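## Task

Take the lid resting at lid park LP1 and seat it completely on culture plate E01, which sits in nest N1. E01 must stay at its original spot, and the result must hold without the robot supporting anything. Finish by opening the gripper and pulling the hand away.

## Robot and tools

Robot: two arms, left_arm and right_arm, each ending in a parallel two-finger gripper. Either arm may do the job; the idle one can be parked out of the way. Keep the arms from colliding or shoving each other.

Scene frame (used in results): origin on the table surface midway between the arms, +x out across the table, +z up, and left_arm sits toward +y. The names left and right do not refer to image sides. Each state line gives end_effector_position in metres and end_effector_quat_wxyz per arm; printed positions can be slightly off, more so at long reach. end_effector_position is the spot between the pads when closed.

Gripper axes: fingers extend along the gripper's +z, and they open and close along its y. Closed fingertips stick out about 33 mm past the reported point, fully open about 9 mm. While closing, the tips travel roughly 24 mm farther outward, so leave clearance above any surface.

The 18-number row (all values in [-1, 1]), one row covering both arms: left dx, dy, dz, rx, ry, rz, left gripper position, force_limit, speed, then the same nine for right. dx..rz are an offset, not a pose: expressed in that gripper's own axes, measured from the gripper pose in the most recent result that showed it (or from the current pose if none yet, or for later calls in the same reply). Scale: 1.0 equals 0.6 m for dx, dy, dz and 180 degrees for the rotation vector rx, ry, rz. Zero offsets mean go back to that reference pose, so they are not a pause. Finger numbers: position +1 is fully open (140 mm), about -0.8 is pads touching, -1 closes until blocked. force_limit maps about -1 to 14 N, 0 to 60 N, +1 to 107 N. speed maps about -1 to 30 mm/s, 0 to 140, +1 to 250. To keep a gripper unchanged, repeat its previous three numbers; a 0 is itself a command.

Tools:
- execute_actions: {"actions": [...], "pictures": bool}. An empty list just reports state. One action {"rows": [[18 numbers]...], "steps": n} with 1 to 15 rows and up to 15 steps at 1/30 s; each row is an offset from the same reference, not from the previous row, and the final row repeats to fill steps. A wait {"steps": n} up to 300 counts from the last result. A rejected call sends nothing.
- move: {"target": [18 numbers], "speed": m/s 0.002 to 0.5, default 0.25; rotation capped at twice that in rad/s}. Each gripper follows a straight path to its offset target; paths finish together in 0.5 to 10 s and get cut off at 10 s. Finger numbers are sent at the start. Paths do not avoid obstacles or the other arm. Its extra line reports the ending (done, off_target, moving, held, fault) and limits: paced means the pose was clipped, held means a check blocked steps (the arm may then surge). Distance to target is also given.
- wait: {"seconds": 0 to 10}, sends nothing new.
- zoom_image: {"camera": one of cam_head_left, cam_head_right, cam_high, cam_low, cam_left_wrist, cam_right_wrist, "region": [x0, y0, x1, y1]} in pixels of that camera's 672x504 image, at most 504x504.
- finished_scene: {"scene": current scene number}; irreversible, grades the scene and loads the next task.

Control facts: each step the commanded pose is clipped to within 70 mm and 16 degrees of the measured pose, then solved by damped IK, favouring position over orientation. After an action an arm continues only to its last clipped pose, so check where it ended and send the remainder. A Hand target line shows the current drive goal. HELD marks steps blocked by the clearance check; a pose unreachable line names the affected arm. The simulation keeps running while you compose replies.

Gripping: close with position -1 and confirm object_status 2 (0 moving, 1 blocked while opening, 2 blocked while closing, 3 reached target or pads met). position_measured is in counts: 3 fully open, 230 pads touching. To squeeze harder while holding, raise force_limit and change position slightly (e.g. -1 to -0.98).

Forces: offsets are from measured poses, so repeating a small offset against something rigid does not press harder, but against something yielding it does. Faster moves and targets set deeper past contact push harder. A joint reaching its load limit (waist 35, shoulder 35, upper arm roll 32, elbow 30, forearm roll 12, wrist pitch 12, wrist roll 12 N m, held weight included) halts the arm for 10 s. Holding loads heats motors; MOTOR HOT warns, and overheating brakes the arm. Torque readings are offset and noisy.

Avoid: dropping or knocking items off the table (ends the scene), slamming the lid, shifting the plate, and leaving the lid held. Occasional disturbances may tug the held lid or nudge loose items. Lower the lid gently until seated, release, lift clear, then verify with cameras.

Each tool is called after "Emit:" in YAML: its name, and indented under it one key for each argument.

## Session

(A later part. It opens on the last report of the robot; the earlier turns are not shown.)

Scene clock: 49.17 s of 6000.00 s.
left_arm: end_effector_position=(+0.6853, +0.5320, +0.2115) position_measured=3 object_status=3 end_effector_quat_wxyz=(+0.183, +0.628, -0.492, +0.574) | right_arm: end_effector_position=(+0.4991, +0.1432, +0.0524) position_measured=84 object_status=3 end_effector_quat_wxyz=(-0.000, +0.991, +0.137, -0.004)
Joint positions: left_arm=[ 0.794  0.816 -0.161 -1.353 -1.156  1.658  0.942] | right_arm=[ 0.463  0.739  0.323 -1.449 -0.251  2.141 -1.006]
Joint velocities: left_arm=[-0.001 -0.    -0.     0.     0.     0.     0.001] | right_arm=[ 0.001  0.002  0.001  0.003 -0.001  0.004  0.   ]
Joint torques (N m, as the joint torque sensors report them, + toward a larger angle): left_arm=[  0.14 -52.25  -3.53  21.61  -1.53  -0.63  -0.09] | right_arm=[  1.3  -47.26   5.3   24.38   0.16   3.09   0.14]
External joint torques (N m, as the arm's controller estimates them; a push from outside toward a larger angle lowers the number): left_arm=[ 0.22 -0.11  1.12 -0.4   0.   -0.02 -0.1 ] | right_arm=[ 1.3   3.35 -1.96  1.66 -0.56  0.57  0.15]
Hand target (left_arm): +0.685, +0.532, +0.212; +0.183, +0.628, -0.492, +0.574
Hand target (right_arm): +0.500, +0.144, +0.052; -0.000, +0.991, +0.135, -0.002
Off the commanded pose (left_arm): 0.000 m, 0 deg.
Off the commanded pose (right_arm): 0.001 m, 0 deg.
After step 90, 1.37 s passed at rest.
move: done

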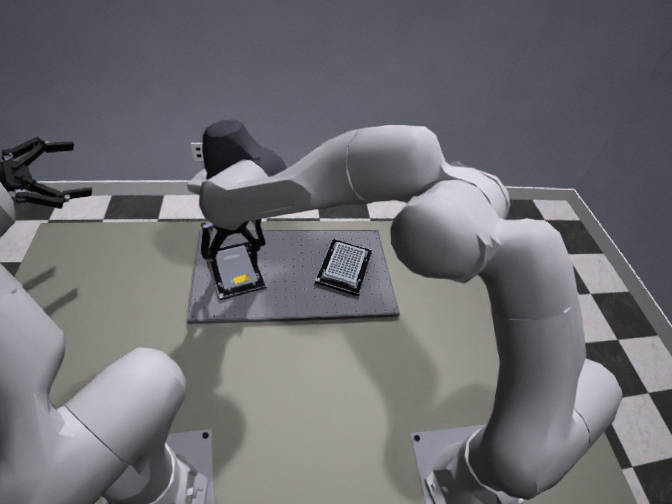

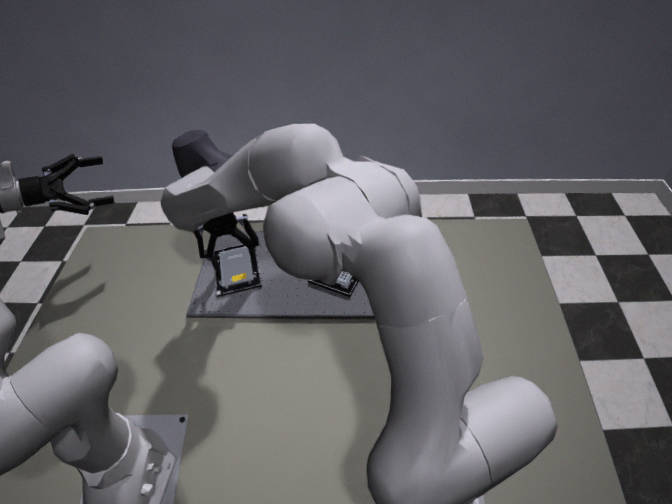

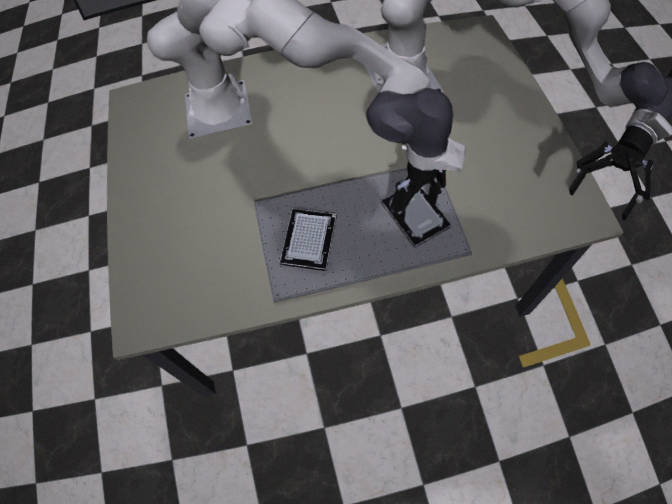

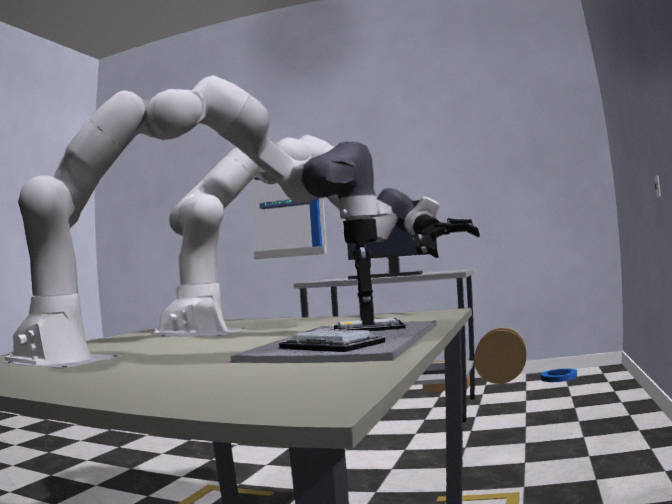

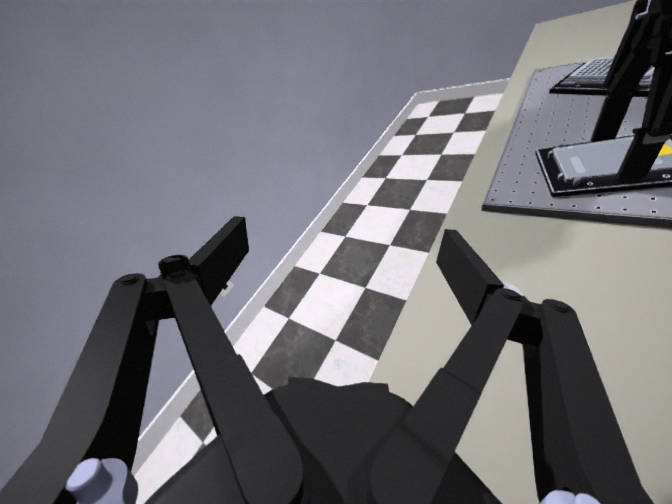

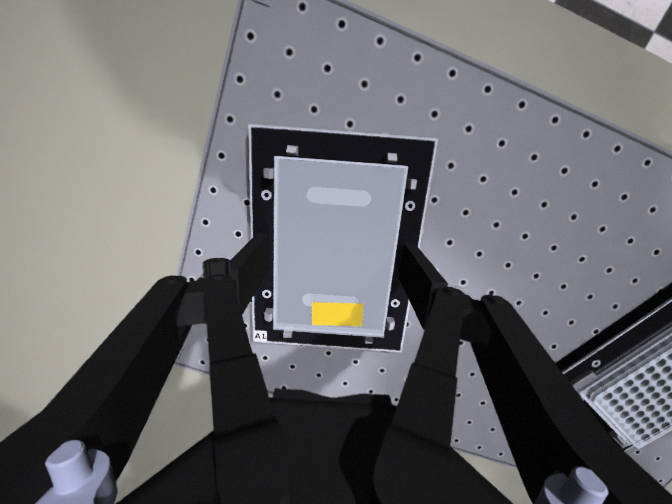

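Emit:
execute_actions:
  actions:
    - {"rows": [[0,0,0,0,0,0,1,0,0,0.001,0,0.002,0,0,0,0.36,0,-0.8],[0,0,0,0,0,0,1,0,0,0.001,0,0.002,0,0,0,0.36,0,-0.8],[0,0,0,0,0,0,1,0,0,0.001,0,0.002,0,0,0,0.36,0,-0.8],[0,0,0,0,0,0,1,0,0,0.001,0,0.002,0,0,0,-1,0,-0.8]], "steps": 15}

Emit:
zoom_image:
  camera: "cam_right_wrist"
  region: [220, 110, 460, 360]

Emit:
zoom_image:
  camera: "cam_low"
  region: [325, 285, 420, 340]

Scene clock: 53.90 s of 6000.00 s.
left_arm: end_effector_position=(+0.6853, +0.5320, +0.2115) position_measured=3 object_status=3 end_effector_quat_wxyz=(+0.183, +0.628, -0.492, +0.574) | right_arm: end_effector_position=(+0.4998, +0.1438, +0.0523) position_measured=105 object_status=0 end_effector_quat_wxyz=(-0.001, +0.991, +0.137, -0.004)
Joint positions: left_arm=[ 0.794  0.816 -0.161 -1.353 -1.156  1.658  0.942] | right_arm=[ 0.463  0.741  0.323 -1.447 -0.251  2.142 -1.006]
Joint velocities: left_arm=[ 0.001  0.     0.     0.001  0.001 -0.     0.002] | right_arm=[ 0.    -0.     0.001  0.     0.001 -0.     0.002]
Joint torques (N m, as the joint torque sensors report them, + toward a larger angle): left_arm=[  0.48 -52.04  -3.52  21.31  -1.54  -0.66  -0.07] | right_arm=[  0.03 -47.14   6.78  24.39   0.56   2.64  -0.16]
External joint torques (N m, as the arm's controller estimates them; a push from outside toward a larger angle lowers the number): left_arm=[ 0.37  0.01  0.98 -0.68 -0.02 -0.07 -0.07] | right_arm=[-0.21  3.4  -0.62  1.78 -0.15  0.13 -0.15]
Hand target (left_arm): +0.685, +0.532, +0.212; +0.183, +0.628, -0.492, +0.574
Hand target (right_arm): +0.500, +0.143, +0.051; -0.000, +0.991, +0.137, -0.004
Off the commanded pose (left_arm): 0.000 m, 0 deg.
Off the commanded pose (right_arm): 0.001 m, 0 deg.
Steps of this call (steps 1 to 90: nothing new was sent; then 1.23 s passed at rest; steps 91 to 105: all 15 steps of this action). Readings (end_effector_position | what the end effector reports):
91: left_arm (+0.6853, +0.5320, +0.2115) | right_arm (+0.4995, +0.1437, +0.0527) | left_arm position_measured=3 object_status=3 | right_arm position_measured=84 object_status=3
92: left_arm (+0.6853, +0.5320, +0.2115) | right_arm (+0.4996, +0.1437, +0.0525) | left_arm position_measured=3 object_status=3 | right_arm position_measured=84 object_status=3
94: left_arm (+0.6853, +0.5320, +0.2115) | right_arm (+0.4995, +0.1437, +0.0522) | left_arm position_measured=3 object_status=3 | right_arm position_measured=84 object_status=0
98: left_arm (+0.6853, +0.5320, +0.2115) | right_arm (+0.4994, +0.1436, +0.0518) | left_arm position_measured=3 object_status=3 | right_arm position_measured=95 object_status=0
105: the state above

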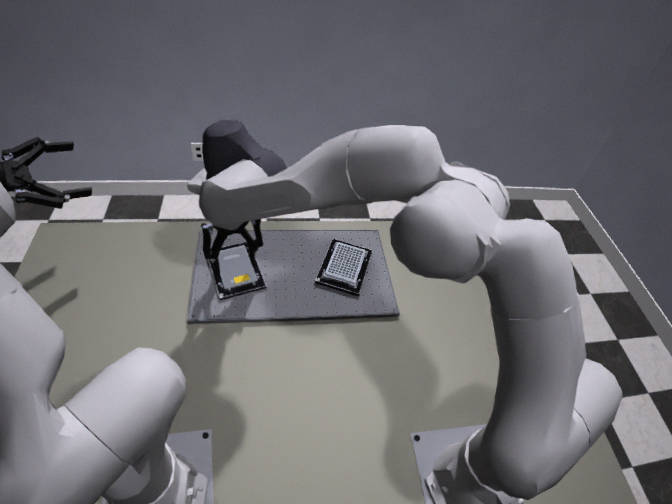

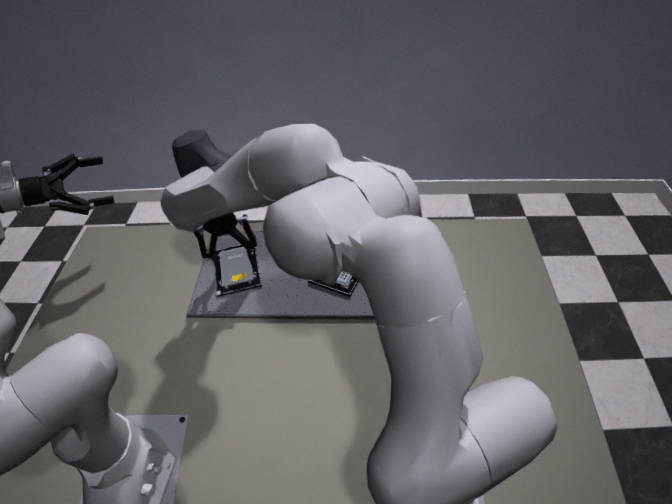

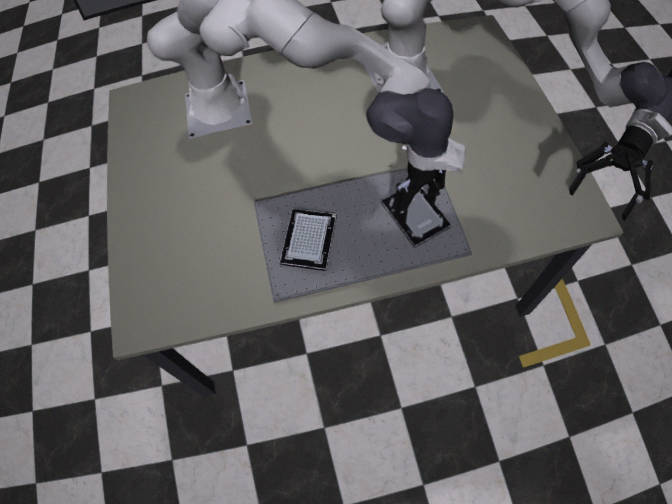

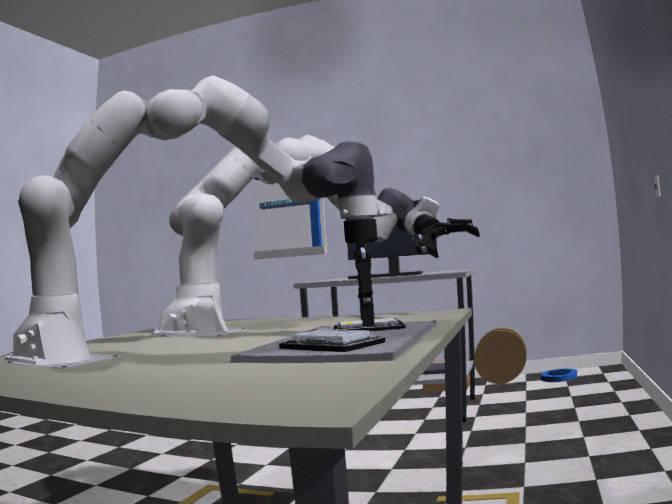

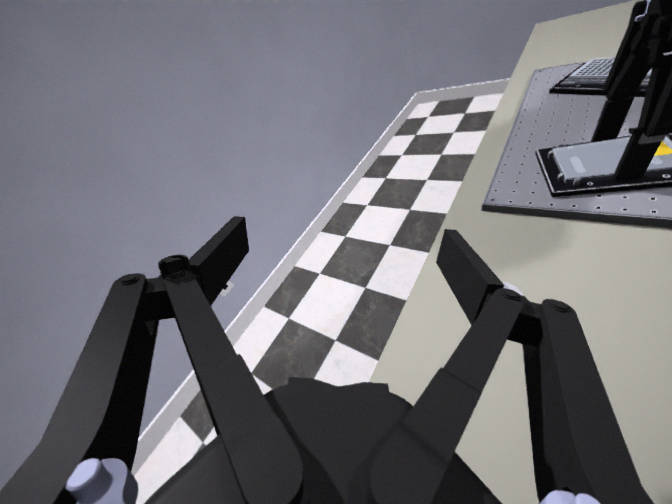

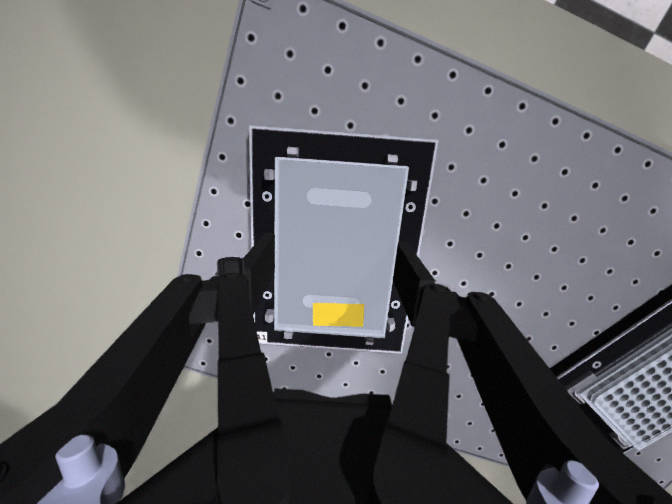

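Region (220, 110, 460, 360) of cam_right_wrist's 672x504 image, scaled by 2.016, with more detail than that image has; it fills the left 484 columns of this view, and the rest is white.

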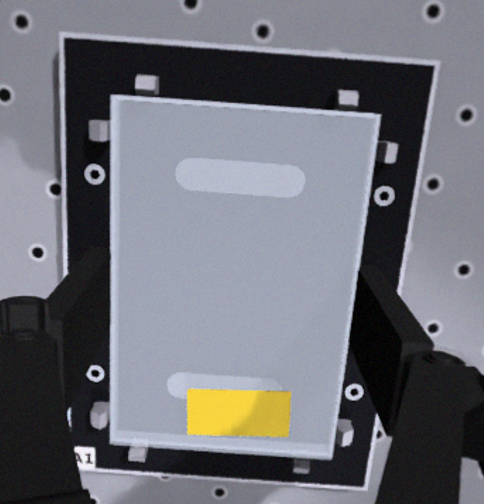

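Region (325, 285, 420, 340) of cam_low's 672x504 image, scaled by 5.305, with more detail than that image has; it fills the top 292 rows of this view, and the rest is white.

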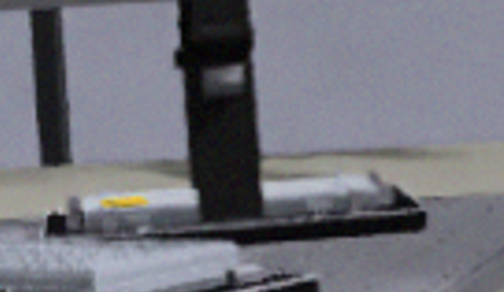

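Emit:
move:
  target: [0,0,0,0,0,0,1,0,0,0,0,-0.063,0,0,0,-1,0,-0.8]
  speed: 0.08

Emit:
move:
  target: [0,0,0,0,0,0,1,0,0,-0.119,0.4545,0,0,0,0.228,-1,0,-0.8]
  speed: 0.22

Emit:
zoom_image:
  camera: "cam_right_wrist"
  region: [220, 110, 460, 360]

Emit:
zoom_image:
  camera: "cam_low"
  region: [270, 295, 400, 355]

Scene clock: 58.33 s of 6000.00 s.
left_arm: end_effector_position=(+0.6853, +0.5320, +0.2115) position_measured=3 object_status=3 end_effector_quat_wxyz=(+0.183, +0.628, -0.492, +0.574) | right_arm: end_effector_position=(+0.5002, +0.1441, +0.0899) position_measured=105 object_status=2 end_effector_quat_wxyz=(-0.001, +0.991, +0.135, -0.002)
Joint positions: left_arm=[ 0.794  0.816 -0.161 -1.353 -1.156  1.658  0.942] | right_arm=[ 0.46   0.691  0.331 -1.432 -0.236  2.082 -1.009]
Joint velocities: left_arm=[-0.     0.002  0.002  0.     0.     0.     0.   ] | right_arm=[-0.001  0.    -0.     0.001  0.001 -0.012 -0.002]
Joint torques (N m, as the joint torque sensors report them, + toward a larger angle): left_arm=[  0.33 -51.61  -3.78  21.39  -1.55  -0.57  -0.01] | right_arm=[ -1.51 -47.47   7.75  24.77   1.27   2.31  -0.44]
External joint torques (N m, as the arm's controller estimates them; a push from outside toward a larger angle lowers the number): left_arm=[ 0.12  0.24  0.64 -0.5  -0.03  0.01 -0.02] | right_arm=[-1.32  2.37  0.96  1.61  0.53 -0.22 -0.44]
Hand target (left_arm): +0.685, +0.532, +0.212; +0.183, +0.628, -0.492, +0.574
Hand target (right_arm): +0.499, +0.144, +0.090; -0.001, +0.991, +0.137, -0.004
Off the commanded pose (left_arm): 0.000 m, 0 deg.
Off the commanded pose (right_arm): 0.000 m, 0 deg.
After step 90, 0.50 s passed at rest.
move: done

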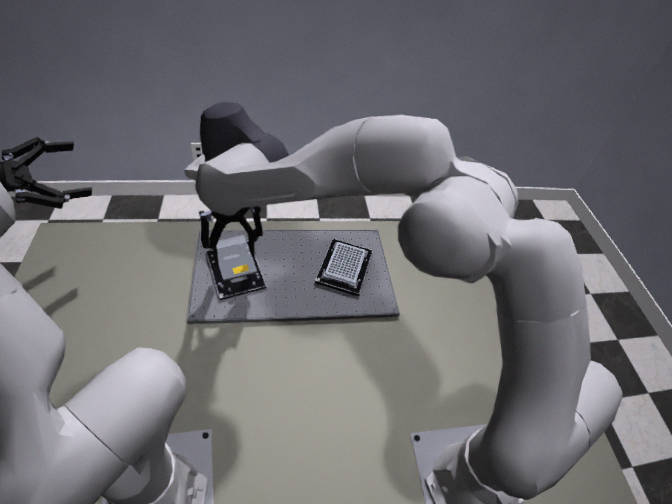

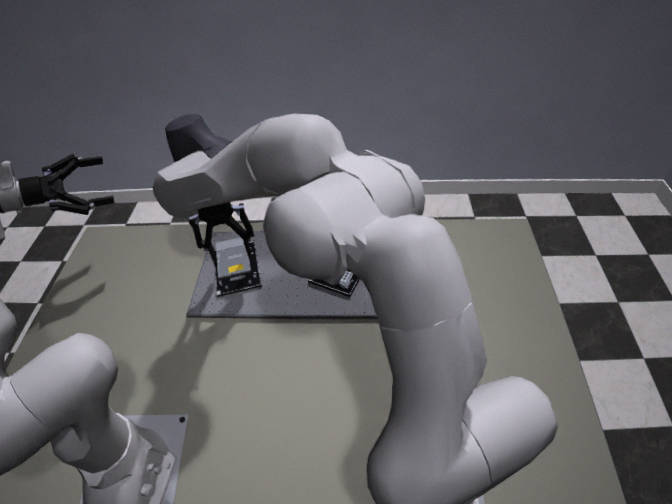

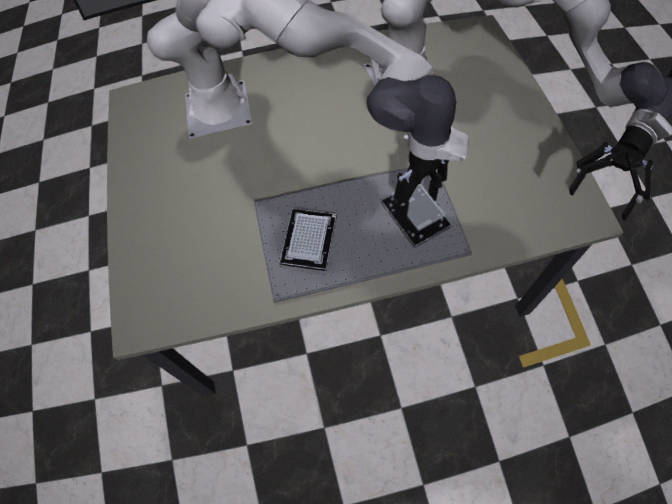

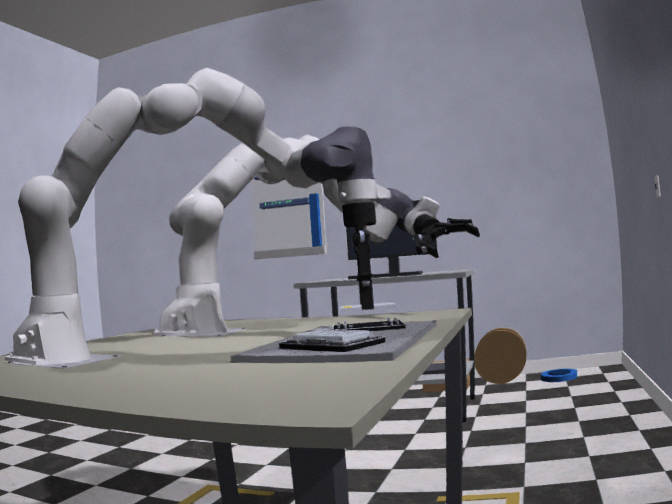

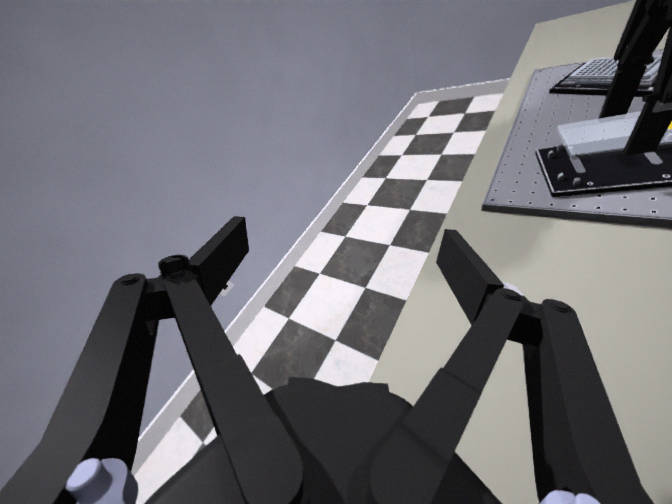

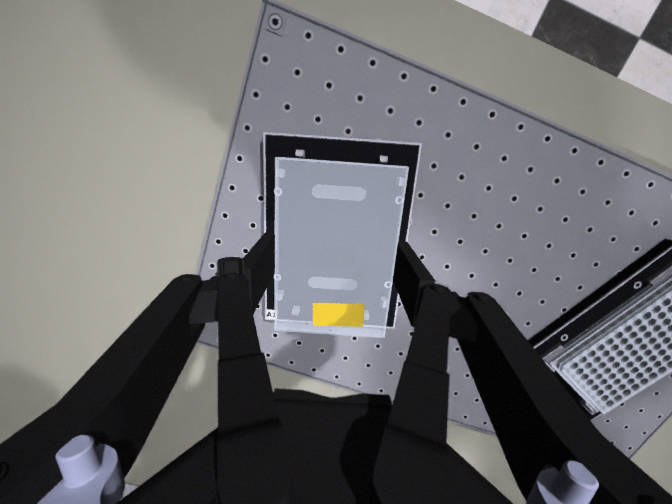

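Scene clock: 60.47 s of 6000.00 s.
left_arm: end_effector_position=(+0.6853, +0.5320, +0.2115) position_measured=3 object_status=3 end_effector_quat_wxyz=(+0.183, +0.628, -0.492, +0.574) | right_arm: end_effector_position=(+0.5051, -0.1365, +0.0851) position_measured=105 object_status=2 end_effector_quat_wxyz=(-0.004, +0.976, -0.217, -0.006)
Joint positions: left_arm=[ 0.794  0.816 -0.161 -1.353 -1.156  1.658  0.942] | right_arm=[ 0.2    0.278  0.132 -2.073 -0.033  2.341 -0.788]
Joint velocities: left_arm=[-0.001  0.     0.001  0.    -0.001  0.    -0.001] | right_arm=[-0.     0.001 -0.    -0.003  0.001  0.009  0.026]
Joint torques (N m, as the joint torque sensors report them, + toward a larger angle): left_arm=[  0.22 -52.21  -3.34  21.17  -1.56  -0.67  -0.08] | right_arm=[  1.   -37.26   0.02  22.02   1.04   3.08   0.14]
External joint torques (N m, as the arm's controller estimates them; a push from outside toward a larger angle lowers the number): left_arm=[ 0.22 -0.09  1.25 -0.84 -0.03 -0.07 -0.09] | right_arm=[ 1.03  0.71 -1.38  0.49  0.45  0.6   0.14]
Hand target (left_arm): +0.685, +0.532, +0.212; +0.183, +0.628, -0.492, +0.574
Hand target (right_arm): +0.506, -0.136, +0.086; -0.005, +0.975, -0.224, -0.004
Off the commanded pose (left_arm): 0.000 m, 0 deg.
Off the commanded pose (right_arm): 0.005 m, 1 deg.
move: off_target (right_arm)

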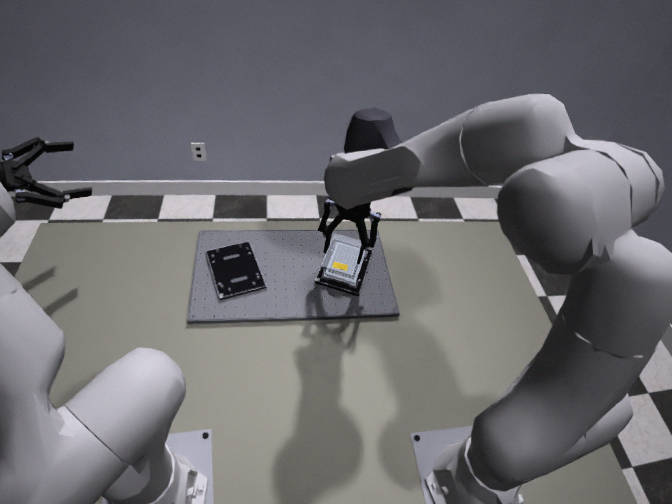

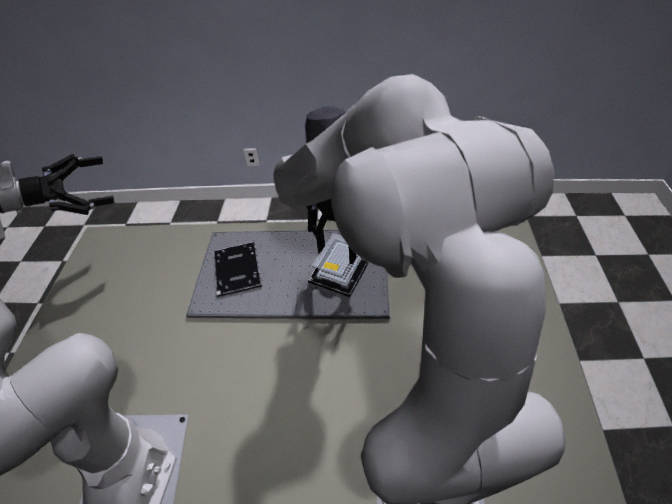

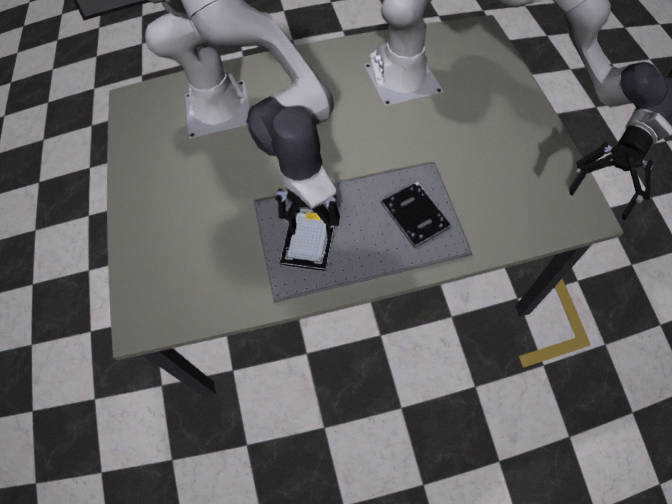

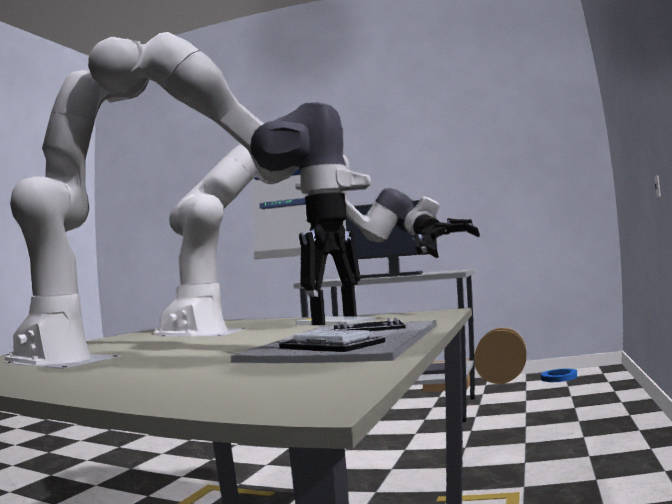

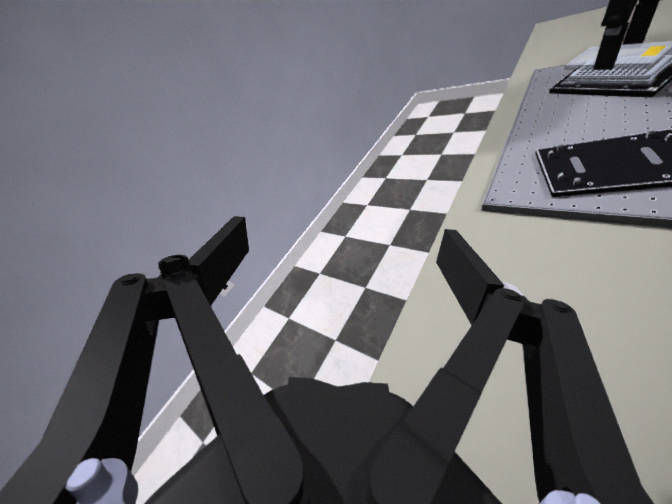

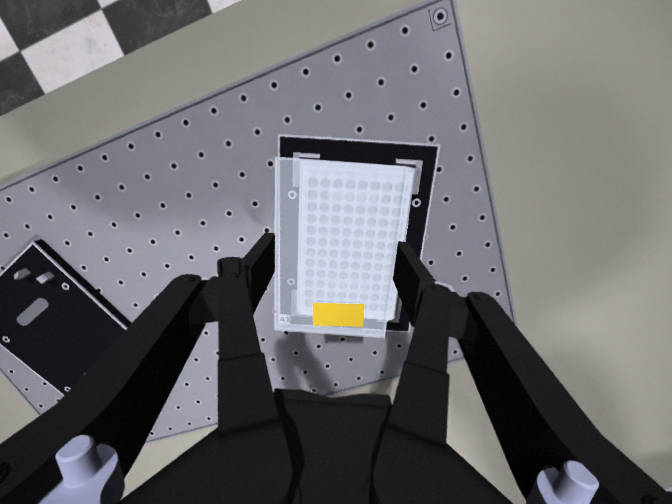

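Region (220, 110, 460, 360) of cam_right_wrist's 672x504 image, scaled by 2.016, with more detail than that image has; it fills the left 484 columns of this view, and the rest is white.

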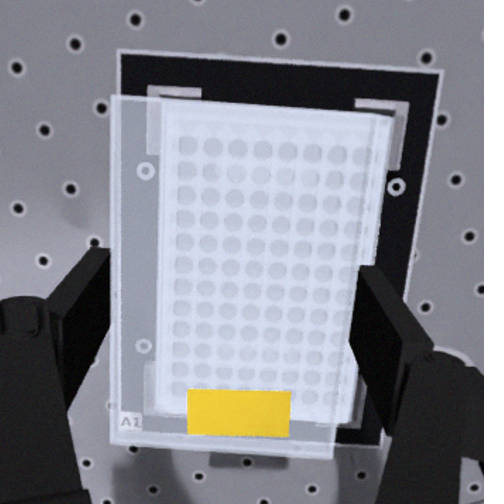

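Region (270, 295, 400, 355) of cam_low's 672x504 image, scaled by 3.877, with more detail than that image has; it fills the top 233 rows of this view, and the rest is white.

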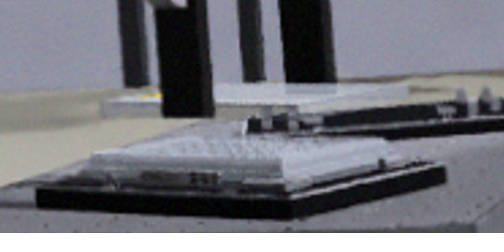

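Emit:
move:
  target: [0,0,0,0,0,0,1,0,0,-0.002,0.0205,0.021,-0.0007,0.002,-0.001,-1,0,-0.8]
  speed: 0.04

Emit:
zoom_image:
  camera: "cam_right_wrist"
  region: [255, 130, 435, 220]

Emit:
zoom_image:
  camera: "cam_right_wrist"
  region: [255, 265, 415, 350]

Emit:
zoom_image:
  camera: "cam_low"
  region: [270, 295, 400, 355]

Scene clock: 69.77 s of 6000.00 s.
left_arm: end_effector_position=(+0.6853, +0.5320, +0.2115) position_measured=3 object_status=3 end_effector_quat_wxyz=(+0.183, +0.628, -0.492, +0.574) | right_arm: end_effector_position=(+0.4968, -0.1454, +0.0712) position_measured=105 object_status=2 end_effector_quat_wxyz=(-0.001, +0.976, -0.219, -0.006)
Joint positions: left_arm=[ 0.794  0.816 -0.161 -1.353 -1.156  1.658  0.942] | right_arm=[ 0.191  0.276  0.131 -2.116 -0.04   2.38  -0.788]
Joint velocities: left_arm=[ 0.     0.    -0.001  0.001  0.001 -0.    -0.   ] | right_arm=[-0.003 -0.004  0.001 -0.002 -0.003  0.017 -0.007]
Joint torques (N m, as the joint torque sensors report them, + toward a larger angle): left_arm=[  0.15 -52.12  -3.79  21.54  -1.54  -0.67   0.  ] | right_arm=[ -1.58 -36.12   0.38  21.82   0.05   3.04  -0.39]
External joint torques (N m, as the arm's controller estimates them; a push from outside toward a larger angle lowers the number): left_arm=[ 0.24 -0.12  0.84 -0.39 -0.02 -0.05 -0.01] | right_arm=[-1.71  1.65 -1.14  0.59 -0.52  0.54 -0.39]
Hand target (left_arm): +0.685, +0.532, +0.212; +0.183, +0.628, -0.492, +0.574
Hand target (right_arm): +0.499, -0.147, +0.072; -0.002, +0.977, -0.215, -0.003
Off the commanded pose (left_arm): 0.000 m, 0 deg.
Off the commanded pose (right_arm): 0.003 m, 1 deg.
After step 90, 5.53 s passed at rest.
move: done

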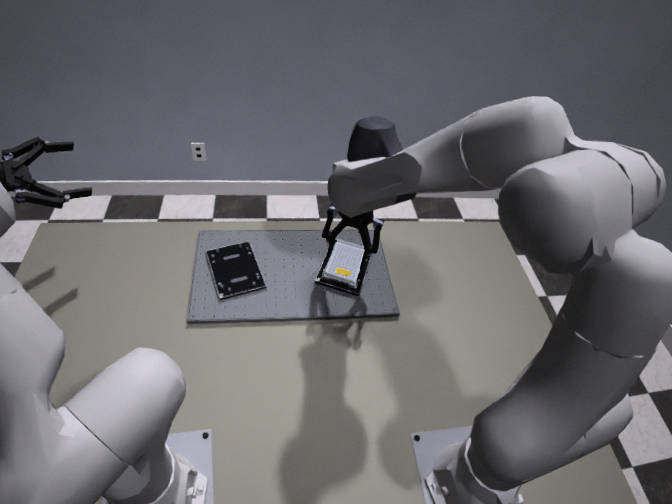

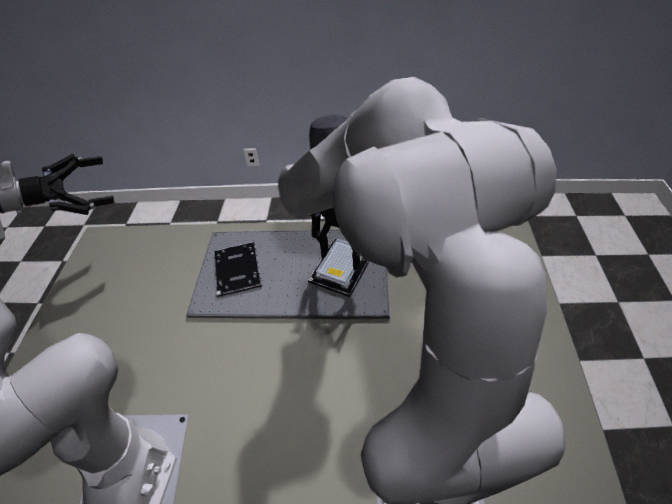

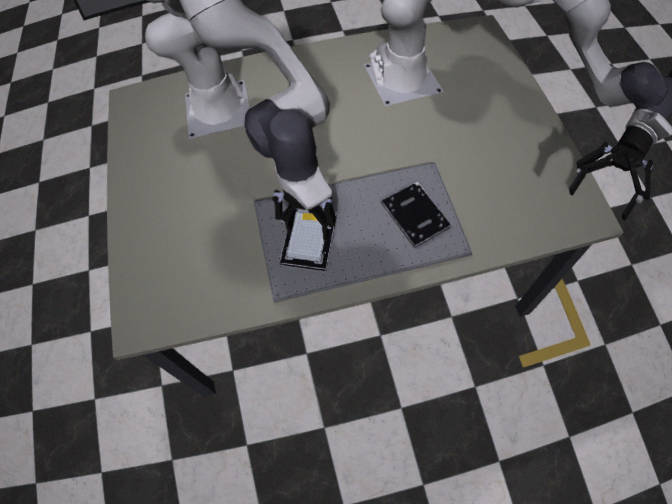

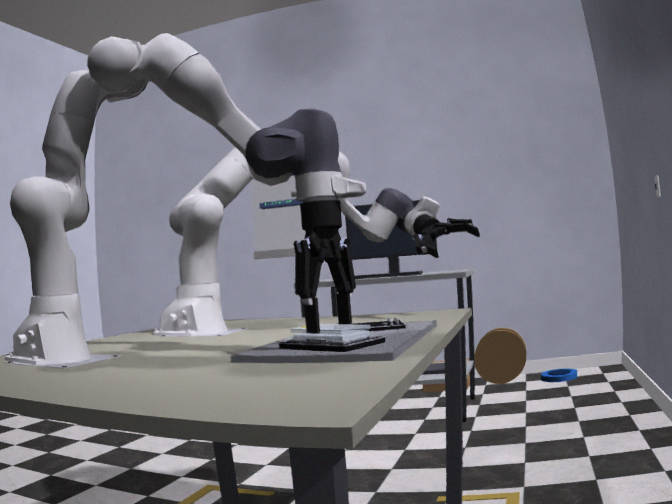

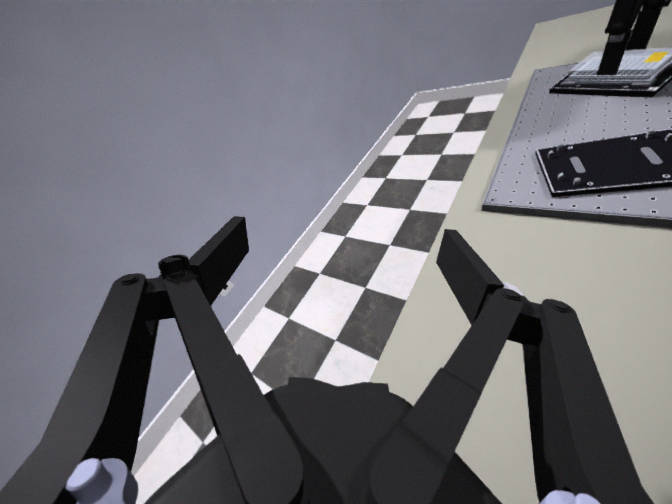

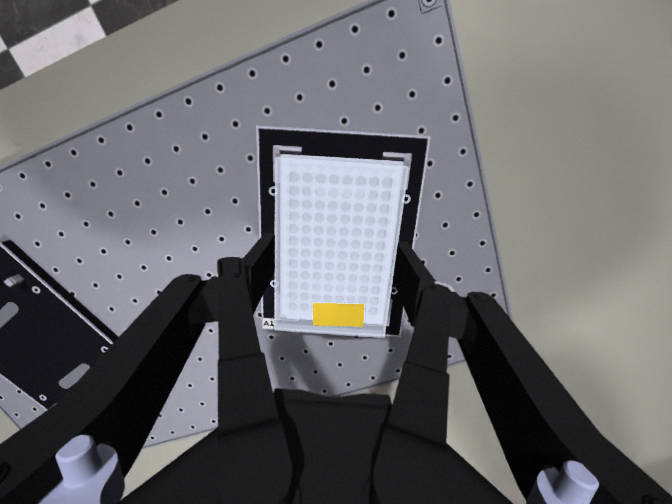

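Region (255, 130, 435, 220) of cam_right_wrist's 672x504 image, scaled by 2.800, with more detail than that image has.

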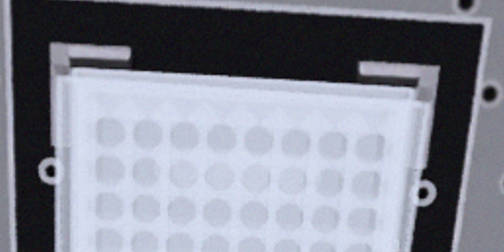

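Region (255, 265, 415, 350) of cam_right_wrist's 672x504 image, scaled by 3.150, with more detail than that image has; it fills the top 268 rows of this view, and the rest is white.

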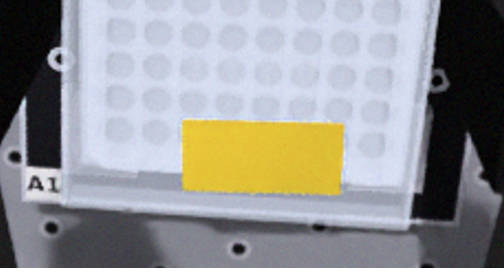

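Region (270, 295, 400, 355) of cam_low's 672x504 image, scaled by 3.877, with more detail than that image has; it fills the top 233 rows of this view, and the rest is white.

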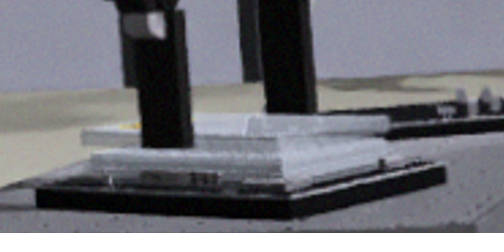

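Emit:
execute_actions:
  actions:
    - {"steps": 20}

Emit:
zoom_image:
  camera: "cam_right_wrist"
  region: [255, 130, 435, 220]

Emit:
zoom_image:
  camera: "cam_right_wrist"
  region: [255, 265, 415, 350]

Scene clock: 71.97 s of 6000.00 s.
left_arm: end_effector_position=(+0.6853, +0.5320, +0.2115) position_measured=3 object_status=3 end_effector_quat_wxyz=(+0.183, +0.628, -0.492, +0.574) | right_arm: end_effector_position=(+0.4977, -0.1454, +0.0715) position_measured=105 object_status=2 end_effector_quat_wxyz=(-0.002, +0.976, -0.217, -0.005)
Joint positions: left_arm=[ 0.794  0.816 -0.161 -1.353 -1.156  1.658  0.942] | right_arm=[ 0.191  0.276  0.131 -2.117 -0.04   2.383 -0.79 ]
Joint velocities: left_arm=[ 0.    -0.001  0.     0.    -0.001 -0.    -0.001] | right_arm=[-0.001 -0.003 -0.     0.002  0.    -0.     0.   ]
Joint torques (N m, as the joint torque sensors report them, + toward a larger angle): left_arm=[  0.22 -52.22  -3.7   21.73  -1.54  -0.64  -0.09] | right_arm=[ -1.47 -36.69   0.12  21.72   0.03   3.03  -0.45]
External joint torques (N m, as the arm's controller estimates them; a push from outside toward a larger angle lowers the number): left_arm=[ 0.16 -0.1   0.85 -0.28 -0.02 -0.04 -0.1 ] | right_arm=[-1.51  1.12 -1.31  0.44 -0.54  0.51 -0.45]
Hand target (left_arm): +0.685, +0.532, +0.212; +0.183, +0.628, -0.492, +0.574
Hand target (right_arm): +0.499, -0.147, +0.072; -0.002, +0.977, -0.215, -0.003
Off the commanded pose (left_arm): 0.000 m, 0 deg.
Off the commanded pose (right_arm): 0.002 m, 0 deg.
Steps of this call (steps 1 to 66: nothing new was sent). Readings (end_effector_position | what the end effector reports):
1: left_arm (+0.6853, +0.5320, +0.2115) | right_arm (+0.4970, -0.1454, +0.0713) | left_arm position_measured=3 object_status=3 | right_arm position_measured=105 object_status=2
2: left_arm (+0.6853, +0.5320, +0.2115) | right_arm (+0.4971, -0.1454, +0.0714) | left_arm position_measured=3 object_status=3 | right_arm position_measured=105 object_status=2
4: left_arm (+0.6853, +0.5320, +0.2115) | right_arm (+0.4973, -0.1454, +0.0714) | left_arm position_measured=3 object_status=3 | right_arm position_measured=105 object_status=2
8: left_arm (+0.6853, +0.5320, +0.2115) | right_arm (+0.4975, -0.1453, +0.0715) | left_arm position_measured=3 object_status=3 | right_arm position_measured=105 object_status=2
66: the state above

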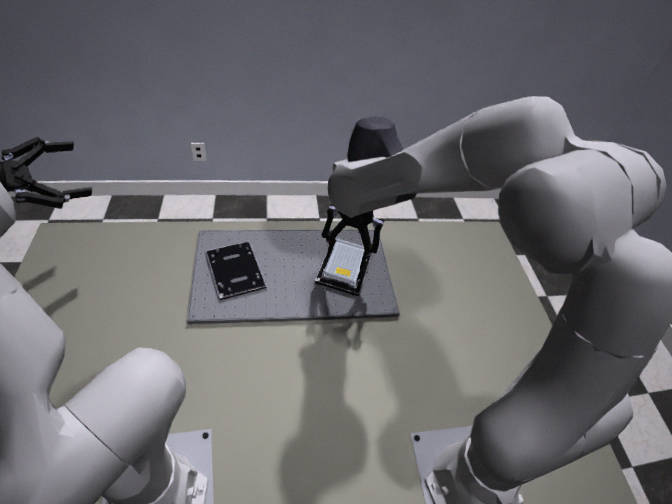

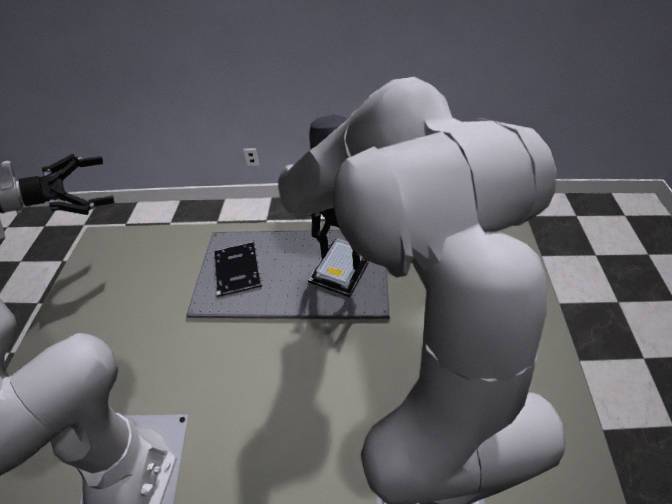

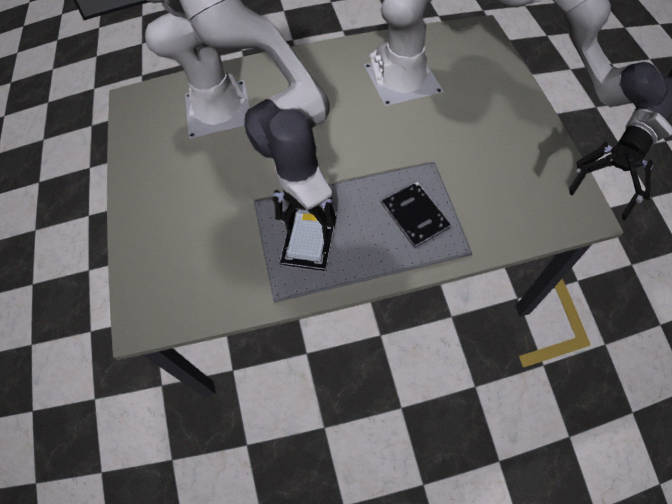

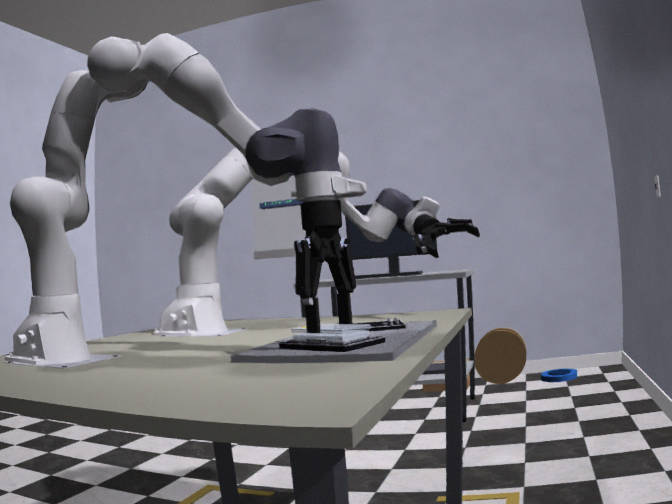

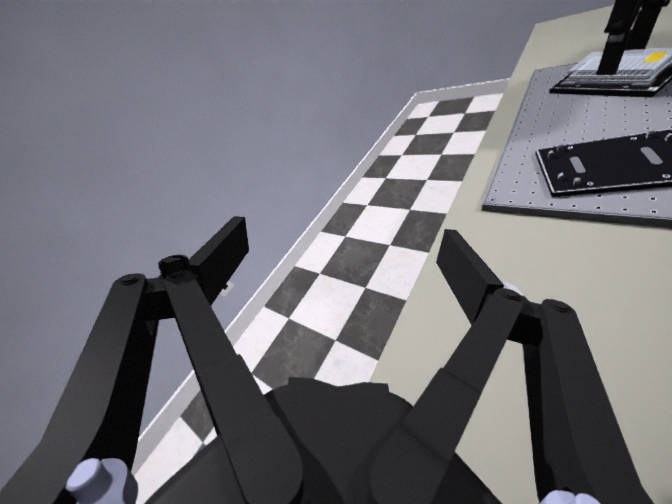

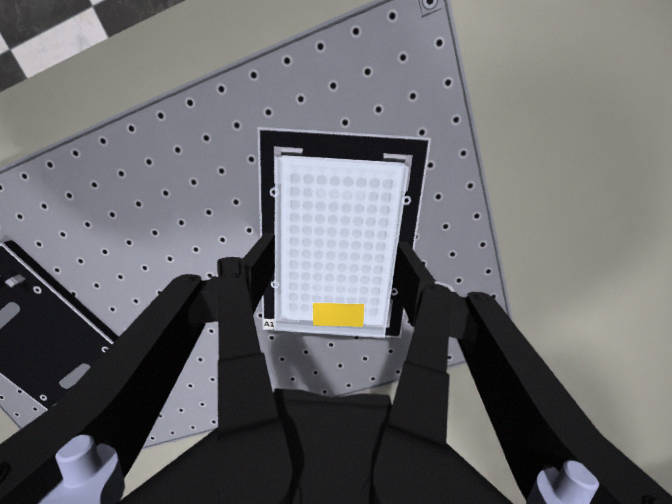

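Region (255, 130, 435, 220) of cam_right_wrist's 672x504 image, scaled by 2.800, with more detail than that image has.

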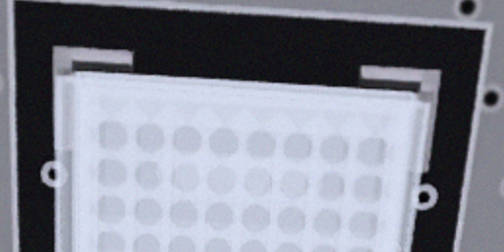

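Region (255, 265, 415, 350) of cam_right_wrist's 672x504 image, scaled by 3.150, with more detail than that image has; it fills the top 268 rows of this view, and the rest is white.

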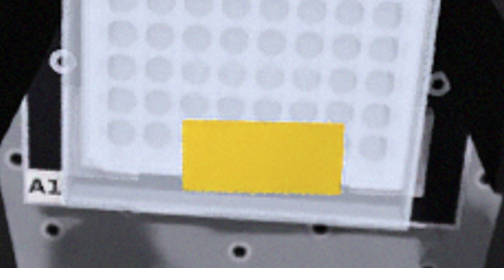

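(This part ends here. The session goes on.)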